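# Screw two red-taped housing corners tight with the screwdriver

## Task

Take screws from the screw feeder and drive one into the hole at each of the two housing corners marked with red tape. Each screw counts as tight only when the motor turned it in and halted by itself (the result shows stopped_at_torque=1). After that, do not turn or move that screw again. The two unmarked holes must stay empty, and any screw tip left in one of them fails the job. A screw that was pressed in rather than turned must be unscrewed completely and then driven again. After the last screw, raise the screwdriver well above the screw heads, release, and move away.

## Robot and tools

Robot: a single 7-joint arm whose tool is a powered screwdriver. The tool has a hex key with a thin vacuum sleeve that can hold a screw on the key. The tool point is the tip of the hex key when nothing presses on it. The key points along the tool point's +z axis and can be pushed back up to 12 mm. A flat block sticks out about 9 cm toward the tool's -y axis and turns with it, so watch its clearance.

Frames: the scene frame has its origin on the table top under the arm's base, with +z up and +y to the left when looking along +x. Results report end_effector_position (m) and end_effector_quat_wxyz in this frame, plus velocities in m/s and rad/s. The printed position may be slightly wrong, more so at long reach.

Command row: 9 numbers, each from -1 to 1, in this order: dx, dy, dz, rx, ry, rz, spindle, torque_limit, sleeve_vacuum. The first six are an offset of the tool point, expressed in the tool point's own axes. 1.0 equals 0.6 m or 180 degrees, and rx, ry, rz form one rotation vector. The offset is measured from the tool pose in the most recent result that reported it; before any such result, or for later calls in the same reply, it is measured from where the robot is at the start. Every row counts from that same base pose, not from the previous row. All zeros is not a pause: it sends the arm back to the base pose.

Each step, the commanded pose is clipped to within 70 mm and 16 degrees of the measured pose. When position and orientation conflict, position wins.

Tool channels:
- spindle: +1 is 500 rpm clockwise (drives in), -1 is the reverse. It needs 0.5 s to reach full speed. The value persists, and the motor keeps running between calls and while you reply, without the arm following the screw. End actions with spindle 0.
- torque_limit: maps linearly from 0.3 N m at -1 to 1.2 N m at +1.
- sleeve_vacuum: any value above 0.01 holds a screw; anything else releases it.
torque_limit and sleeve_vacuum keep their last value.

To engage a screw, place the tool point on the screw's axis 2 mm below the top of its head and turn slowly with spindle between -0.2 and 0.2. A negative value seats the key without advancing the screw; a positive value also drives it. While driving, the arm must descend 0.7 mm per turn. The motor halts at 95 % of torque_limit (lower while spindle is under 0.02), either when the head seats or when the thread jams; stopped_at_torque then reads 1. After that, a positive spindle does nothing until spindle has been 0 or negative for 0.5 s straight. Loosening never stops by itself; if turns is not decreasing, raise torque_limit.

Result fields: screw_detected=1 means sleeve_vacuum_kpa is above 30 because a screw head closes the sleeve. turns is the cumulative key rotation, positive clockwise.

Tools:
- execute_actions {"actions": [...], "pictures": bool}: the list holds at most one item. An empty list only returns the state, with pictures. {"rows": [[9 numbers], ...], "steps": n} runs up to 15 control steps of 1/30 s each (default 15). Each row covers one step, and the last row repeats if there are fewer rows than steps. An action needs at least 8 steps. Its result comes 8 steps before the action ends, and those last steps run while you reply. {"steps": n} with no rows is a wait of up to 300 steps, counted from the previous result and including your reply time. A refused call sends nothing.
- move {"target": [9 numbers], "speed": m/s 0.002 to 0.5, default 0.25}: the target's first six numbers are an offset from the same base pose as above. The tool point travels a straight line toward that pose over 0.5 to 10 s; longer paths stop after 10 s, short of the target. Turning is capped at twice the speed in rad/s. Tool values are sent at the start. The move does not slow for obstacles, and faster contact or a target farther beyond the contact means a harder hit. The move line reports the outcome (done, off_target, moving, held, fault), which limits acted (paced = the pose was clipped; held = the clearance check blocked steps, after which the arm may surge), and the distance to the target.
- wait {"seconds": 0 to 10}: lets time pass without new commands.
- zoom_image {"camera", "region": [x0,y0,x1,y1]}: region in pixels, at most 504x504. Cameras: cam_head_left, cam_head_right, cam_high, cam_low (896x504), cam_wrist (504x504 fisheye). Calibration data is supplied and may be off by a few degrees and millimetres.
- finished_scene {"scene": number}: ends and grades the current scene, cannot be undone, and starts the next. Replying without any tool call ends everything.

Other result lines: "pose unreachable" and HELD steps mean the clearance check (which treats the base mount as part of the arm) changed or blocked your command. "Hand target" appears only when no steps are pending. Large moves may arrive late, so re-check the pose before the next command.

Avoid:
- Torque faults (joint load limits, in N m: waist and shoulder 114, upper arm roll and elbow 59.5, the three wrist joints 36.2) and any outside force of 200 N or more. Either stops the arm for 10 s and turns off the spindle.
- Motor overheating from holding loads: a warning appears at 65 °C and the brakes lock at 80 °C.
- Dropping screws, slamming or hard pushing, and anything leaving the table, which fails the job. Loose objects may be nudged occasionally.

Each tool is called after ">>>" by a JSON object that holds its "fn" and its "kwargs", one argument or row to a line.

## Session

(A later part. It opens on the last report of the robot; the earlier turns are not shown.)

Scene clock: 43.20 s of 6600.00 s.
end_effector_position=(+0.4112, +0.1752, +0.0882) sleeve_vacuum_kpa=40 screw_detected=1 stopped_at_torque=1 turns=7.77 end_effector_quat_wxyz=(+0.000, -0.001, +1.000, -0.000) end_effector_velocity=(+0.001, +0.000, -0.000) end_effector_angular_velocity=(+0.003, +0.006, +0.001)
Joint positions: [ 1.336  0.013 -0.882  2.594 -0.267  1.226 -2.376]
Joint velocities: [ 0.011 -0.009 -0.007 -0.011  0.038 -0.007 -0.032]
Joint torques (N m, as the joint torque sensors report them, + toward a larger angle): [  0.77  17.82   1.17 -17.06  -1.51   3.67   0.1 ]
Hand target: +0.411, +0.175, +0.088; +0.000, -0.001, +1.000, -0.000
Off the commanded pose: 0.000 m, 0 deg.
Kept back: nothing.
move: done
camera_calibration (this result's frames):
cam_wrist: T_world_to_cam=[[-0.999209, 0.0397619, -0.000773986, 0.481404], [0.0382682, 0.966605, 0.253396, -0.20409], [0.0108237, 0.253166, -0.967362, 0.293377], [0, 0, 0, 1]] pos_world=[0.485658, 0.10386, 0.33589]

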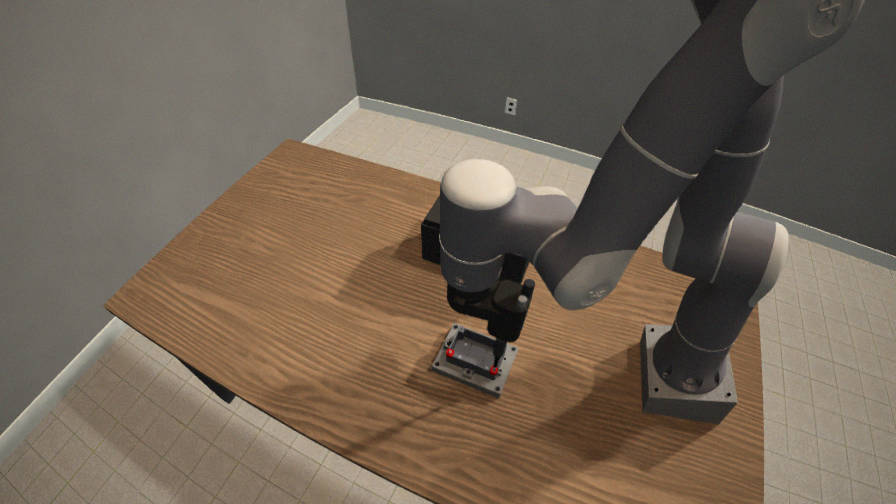

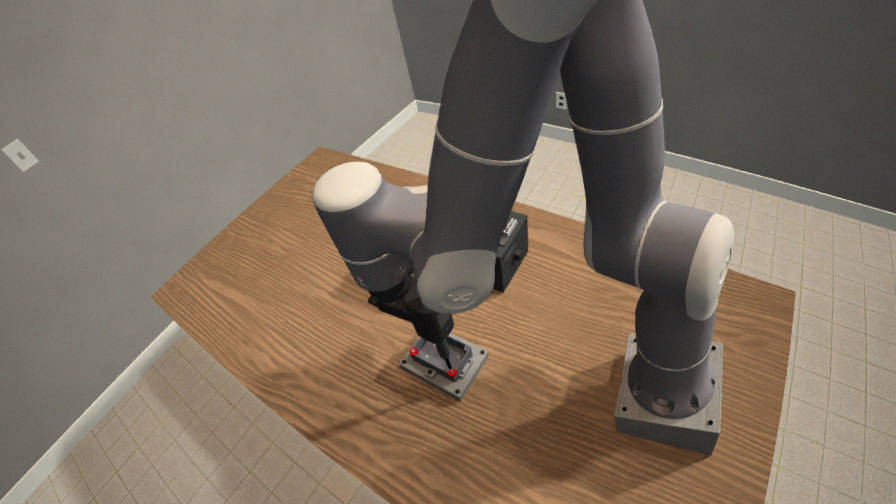

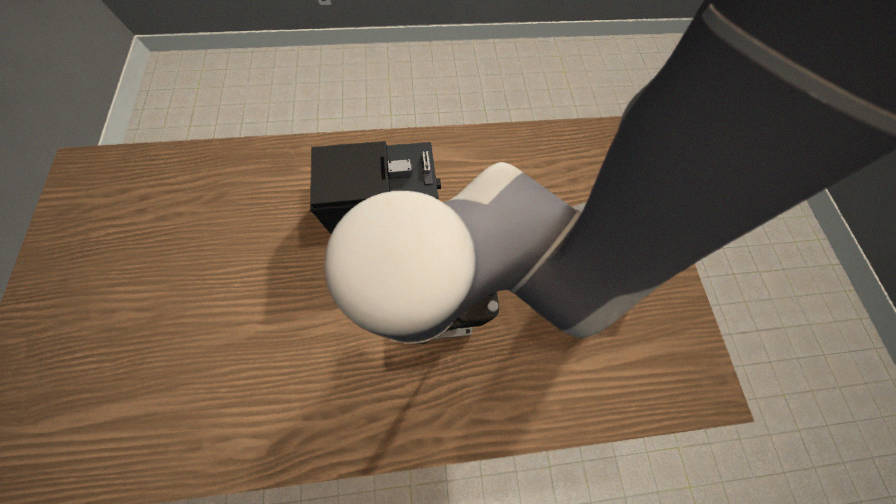

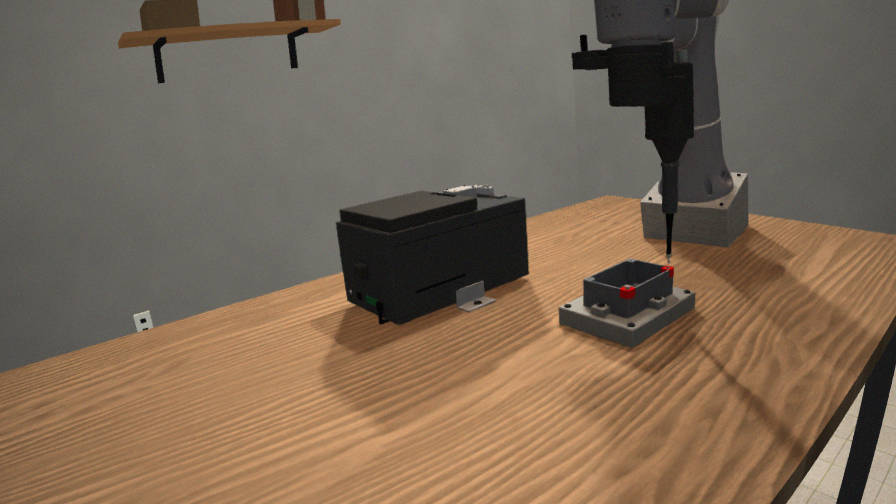

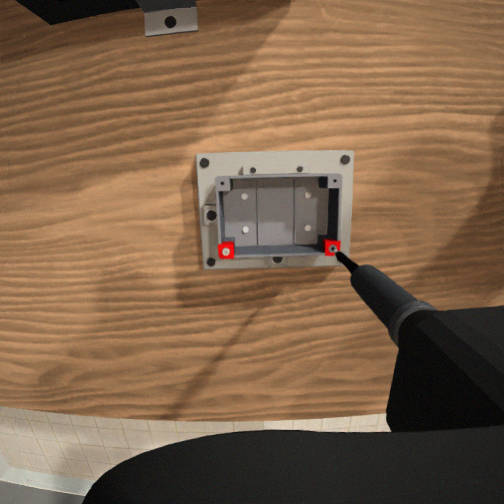

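>>> {"fn": "move", "kwargs": {
  "target": [-0.0005,-0.0012,0.0073,0,0,0,0,0,1],
  "speed": 0.02
}}

>>> {"fn": "zoom_image", "kwargs": {
  "camera": "cam_wrist",
  "region": [310,225,370,285]
}}

>>> {"fn": "zoom_image", "kwargs": {
  "camera": "cam_low",
  "region": [638,235,698,285]
}}

Scene clock: 45.80 s of 6600.00 s.
end_effector_position=(+0.4114, +0.1744, +0.0838) sleeve_vacuum_kpa=40 screw_detected=1 stopped_at_torque=1 turns=7.77 end_effector_quat_wxyz=(+0.000, -0.001, +1.000, -0.000) end_effector_velocity=(+0.001, -0.000, -0.000) end_effector_angular_velocity=(+0.001, -0.000, -0.001)
Joint positions: [ 1.348 -0.015 -0.888  2.587 -0.216  1.241 -2.413]
Joint velocities: [ 0.    -0.002 -0.    -0.002  0.006  0.001 -0.004]
Joint torques (N m, as the joint torque sensors report them, + toward a larger angle): [  1.25  18.2    1.1  -16.23  -1.28   4.36  -0.28]
Hand target: +0.412, +0.174, +0.084; +0.000, -0.001, +1.000, -0.000
Off the commanded pose: 0.000 m, 0 deg.
Kept back: nothing.
move: done
camera_calibration (this result's frames):
cam_wrist: T_world_to_cam=[[-0.999219, 0.0395032, -0.000639088, 0.481641], [0.0380546, 0.966674, 0.253168, -0.202135], [0.0106187, 0.252946, -0.967422, 0.289443], [0, 0, 0, 1]] pos_world=[0.485884, 0.103159, 0.331496]

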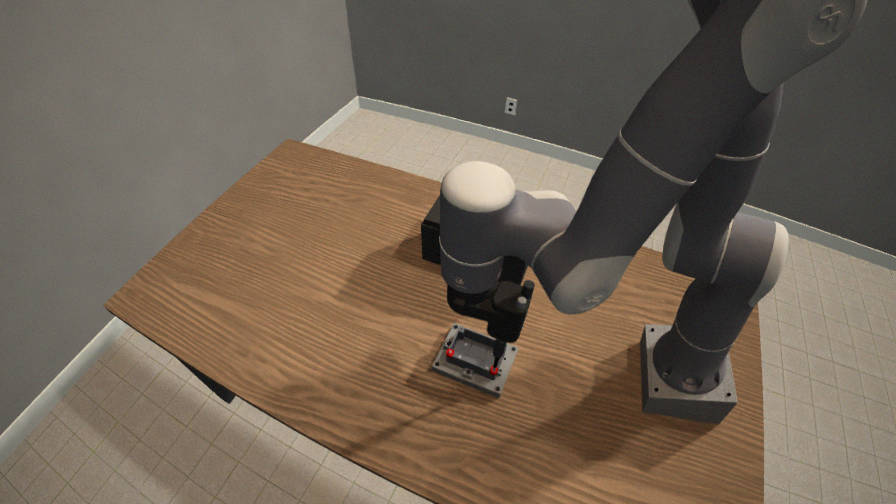

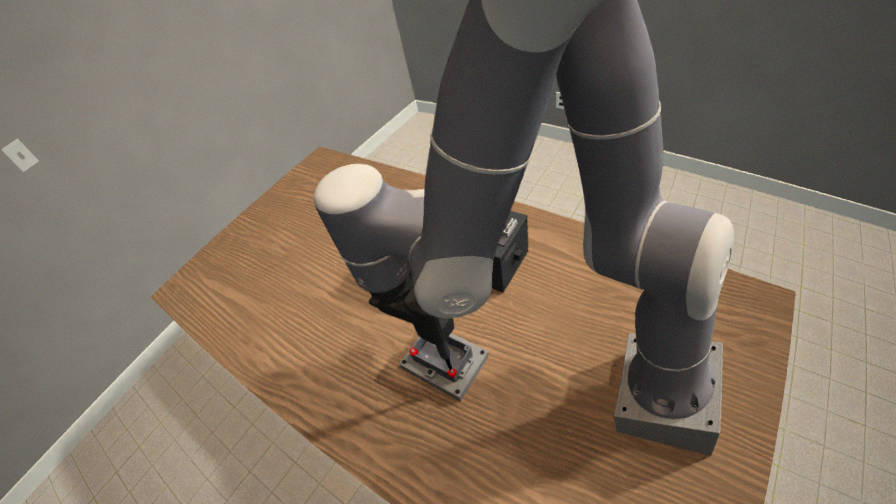

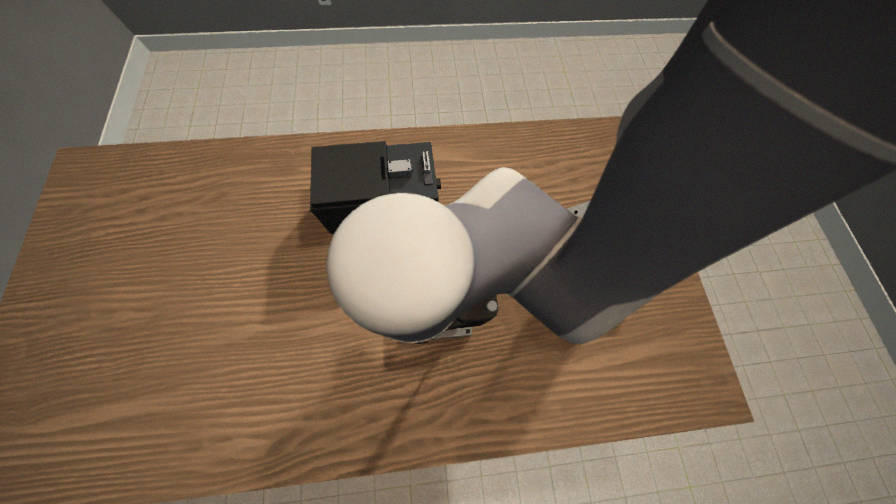

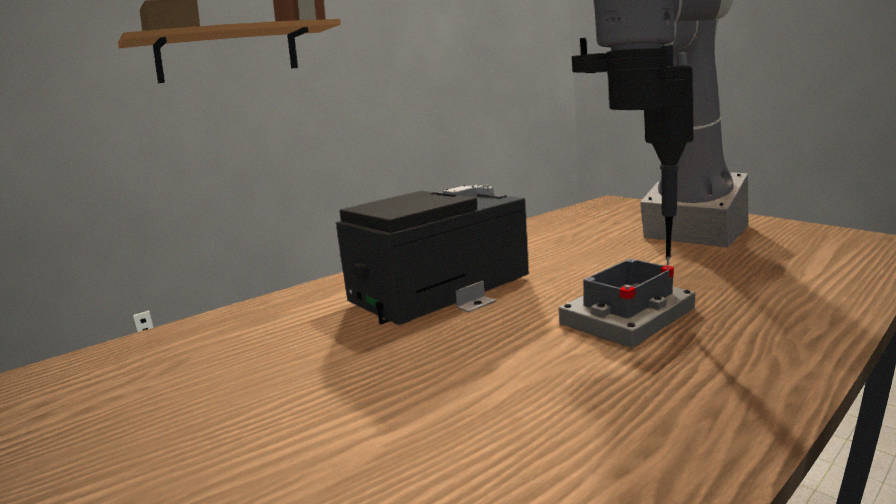

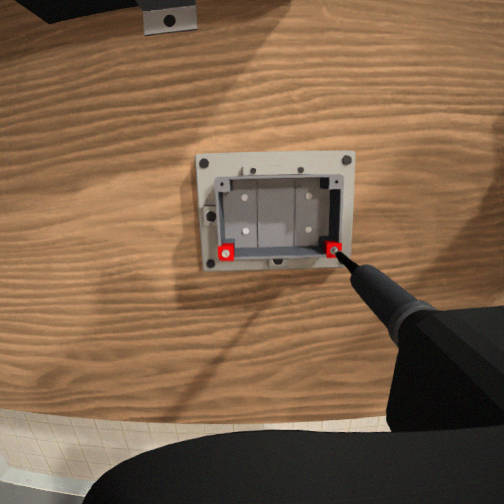

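Region (310, 225, 370, 285) of cam_wrist's 504x504 image, scaled by 8.400, with more detail than that image has.

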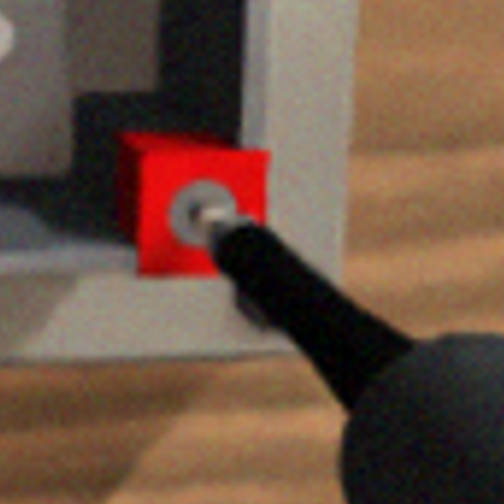

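Region (638, 235, 698, 285) of cam_low's 896x504 image, scaled by 8.400, with more detail than that image has.

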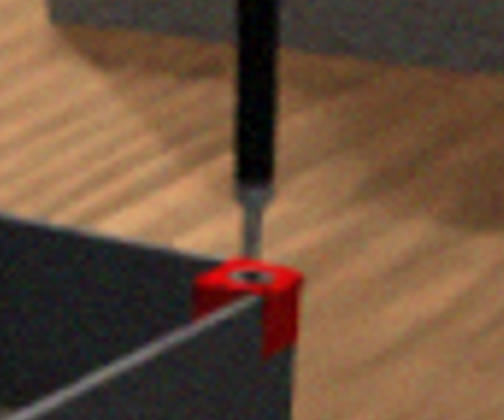

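>>> {"fn": "move", "kwargs": {
  "target": [-0.0003,0,0.0245,0,0,0,0.4,0,1],
  "speed": 0.0023
}}

>>> {"fn": "execute_actions", "kwargs": {
  "actions": [
    {"rows":[[0,0,0,0,0,0,0,0,1]],"steps":8}
  ]
}}

>>> {"fn": "zoom_image", "kwargs": {
  "camera": "cam_low",
  "region": [638,235,698,285]
}}

Scene clock: 52.63 s of 6600.00 s.
end_effector_position=(+0.4115, +0.1744, +0.0691) sleeve_vacuum_kpa=40 screw_detected=1 stopped_at_torque=1 turns=27.51 end_effector_quat_wxyz=(+0.000, -0.001, +1.000, -0.000) end_effector_velocity=(+0.000, +0.000, -0.000) end_effector_angular_velocity=(+0.000, -0.000, +0.000)
Joint positions: [ 1.342 -0.117 -0.844  2.547 -0.014  1.272 -2.546]
Joint velocities: [-0.    -0.     0.001 -0.     0.001  0.    -0.001]
Joint torques (N m, as the joint torque sensors report them, + toward a larger angle): [  0.47  18.87   0.57 -14.77  -0.9    4.13  -0.37]
Hand target: +0.412, +0.174, +0.069; +0.000, -0.001, +1.000, -0.000
Off the commanded pose: 0.000 m, 0 deg.
Kept back: nothing.
move: done
camera_calibration (this result's frames):
cam_wrist: T_world_to_cam=[[-0.999225, 0.03936, -0.000451796, 0.481727], [0.037964, 0.96669, 0.25312, -0.19838], [0.0103995, 0.252907, -0.967435, 0.275308], [0, 0, 0, 1]] pos_world=[0.486022, 0.103184, 0.316774]

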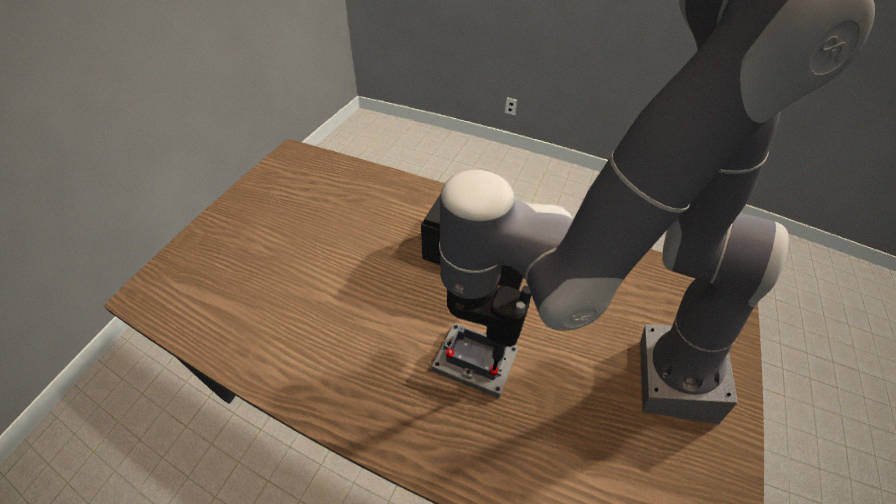

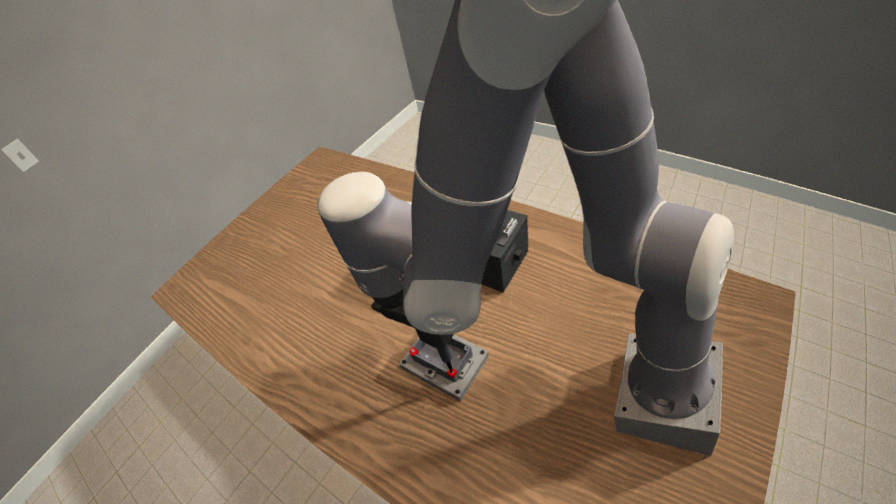

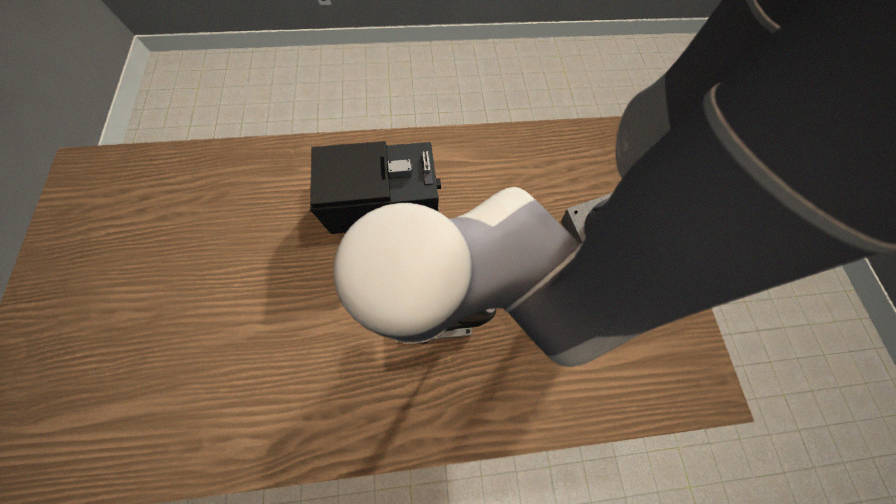

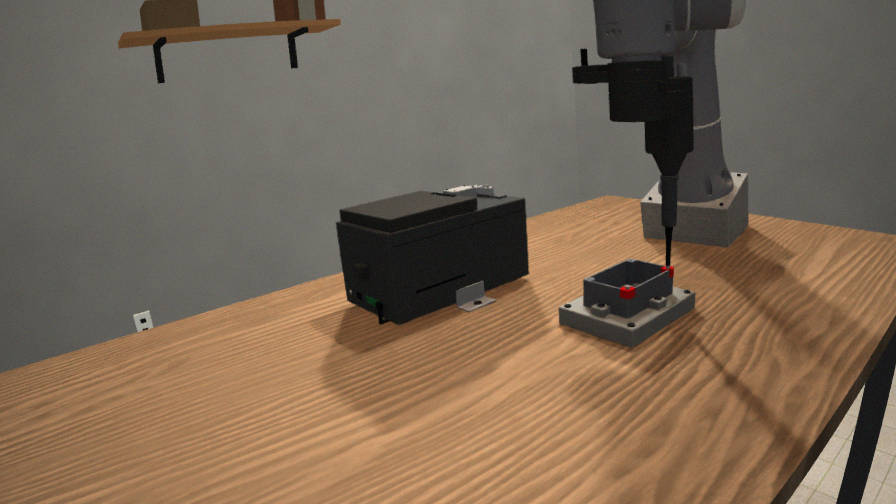

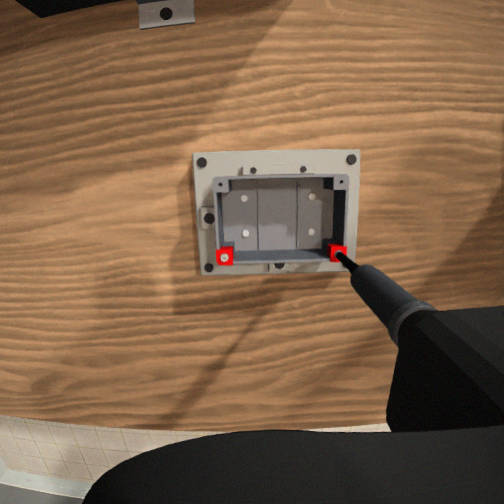

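Scene clock: 52.67 s of 6600.00 s.
end_effector_position=(+0.4115, +0.1744, +0.0691) sleeve_vacuum_kpa=40 screw_detected=1 stopped_at_torque=1 turns=27.51 end_effector_quat_wxyz=(+0.000, -0.001, +1.000, -0.000) end_effector_velocity=(+0.000, +0.000, -0.000) end_effector_angular_velocity=(+0.000, -0.000, -0.000)
Joint positions: [ 1.342 -0.117 -0.844  2.547 -0.014  1.272 -2.546]
Joint velocities: [-0.    -0.     0.    -0.     0.001  0.    -0.   ]
Joint torques (N m, as the joint torque sensors report them, + toward a larger angle): [  0.28  19.26   0.61 -14.64  -1.06   4.23  -0.39]
Kept back: the last 8 steps of this action, its rows measured from the state above.
Steps of this call (step 1: nothing new was sent). Readings (end_effector_position | what the end effector reports):
1: the state above

Region (638, 235, 698, 285) of cam_low's 896x504 image, scaled by 8.400, with more detail than that image has.

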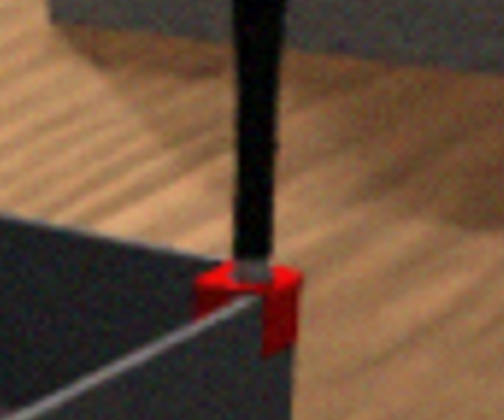

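>>> {"fn": "move", "kwargs": {
  "target": [0,0,-0.24,0,0,0,0,0,0],
  "speed": 0.12
}}

>>> {"fn": "finished_scene", "kwargs": {
  "scene": 2
}}

Scene clock: 54.50 s of 6600.00 s.
end_effector_position=(+0.4118, +0.1745, +0.2133) sleeve_vacuum_kpa=0 screw_detected=0 stopped_at_torque=1 turns=27.51 end_effector_quat_wxyz=(+0.001, -0.001, +1.000, -0.001) end_effector_velocity=(-0.000, -0.000, +0.000) end_effector_angular_velocity=(-0.000, +0.001, +0.000)
Joint positions: [ 1.202  0.476 -0.616  2.504 -0.503  0.689 -2.164]
Joint velocities: [ 0.001  0.001 -0.    -0.    -0.    -0.002  0.   ]
Joint torques (N m, as the joint torque sensors report them, + toward a larger angle): [ -1.23  12.71   9.57 -26.67  -2.91   3.85   0.25]
Hand target: +0.412, +0.175, +0.213; +0.001, -0.001, +1.000, -0.001
Off your previous action's commanded pose: 0.000 m, 0 deg at its last step (step 8 of this call).
Off the commanded pose: 0.000 m, 0 deg.
Kept back: nothing.
move: done
camera_calibration (this result's frames):
cam_wrist: T_world_to_cam=[[-0.99924, 0.0389405, -0.00164408, 0.48239], [0.0372597, 0.966786, 0.252858, -0.234679], [0.0114359, 0.252604, -0.967502, 0.414466], [0, 0, 0, 1]] pos_world=[0.486028, 0.103404, 0.461131]

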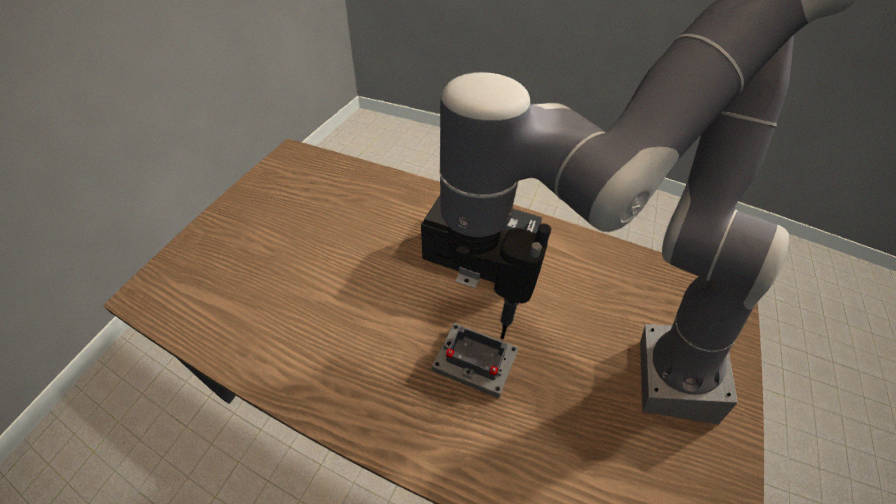

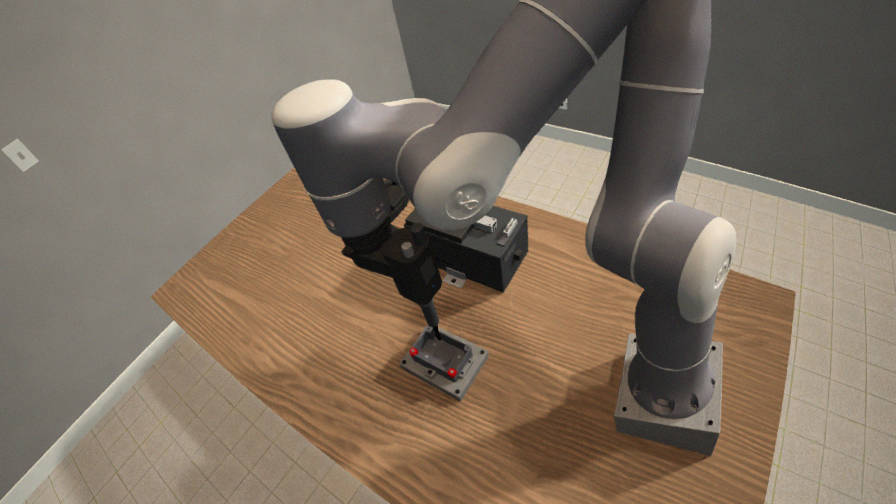

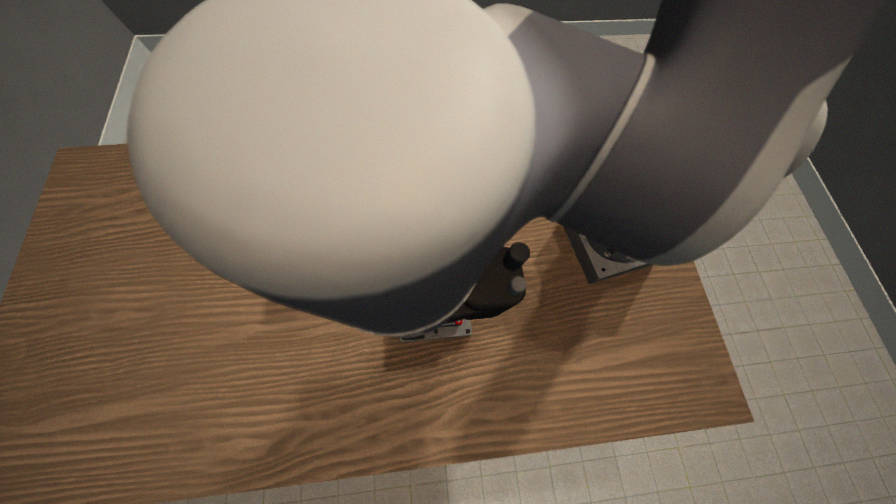

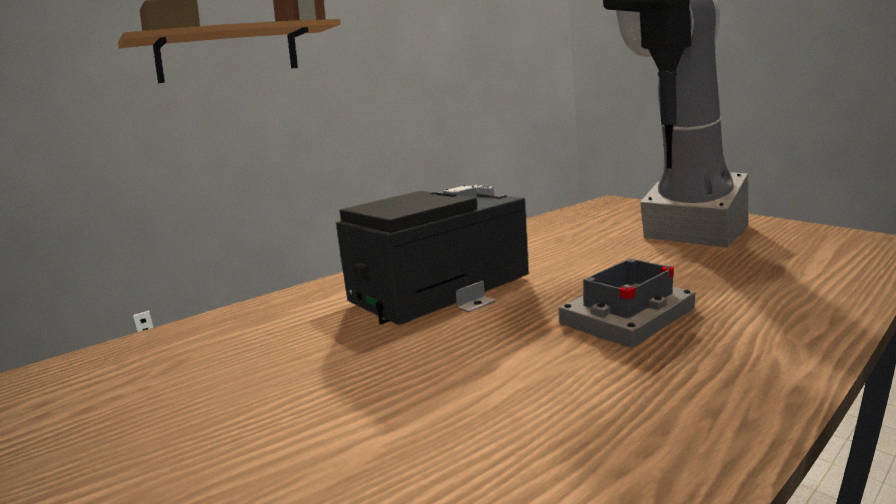

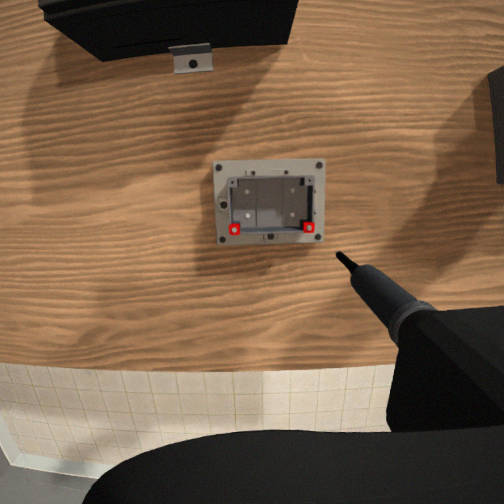

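The scene is finished: the task was done.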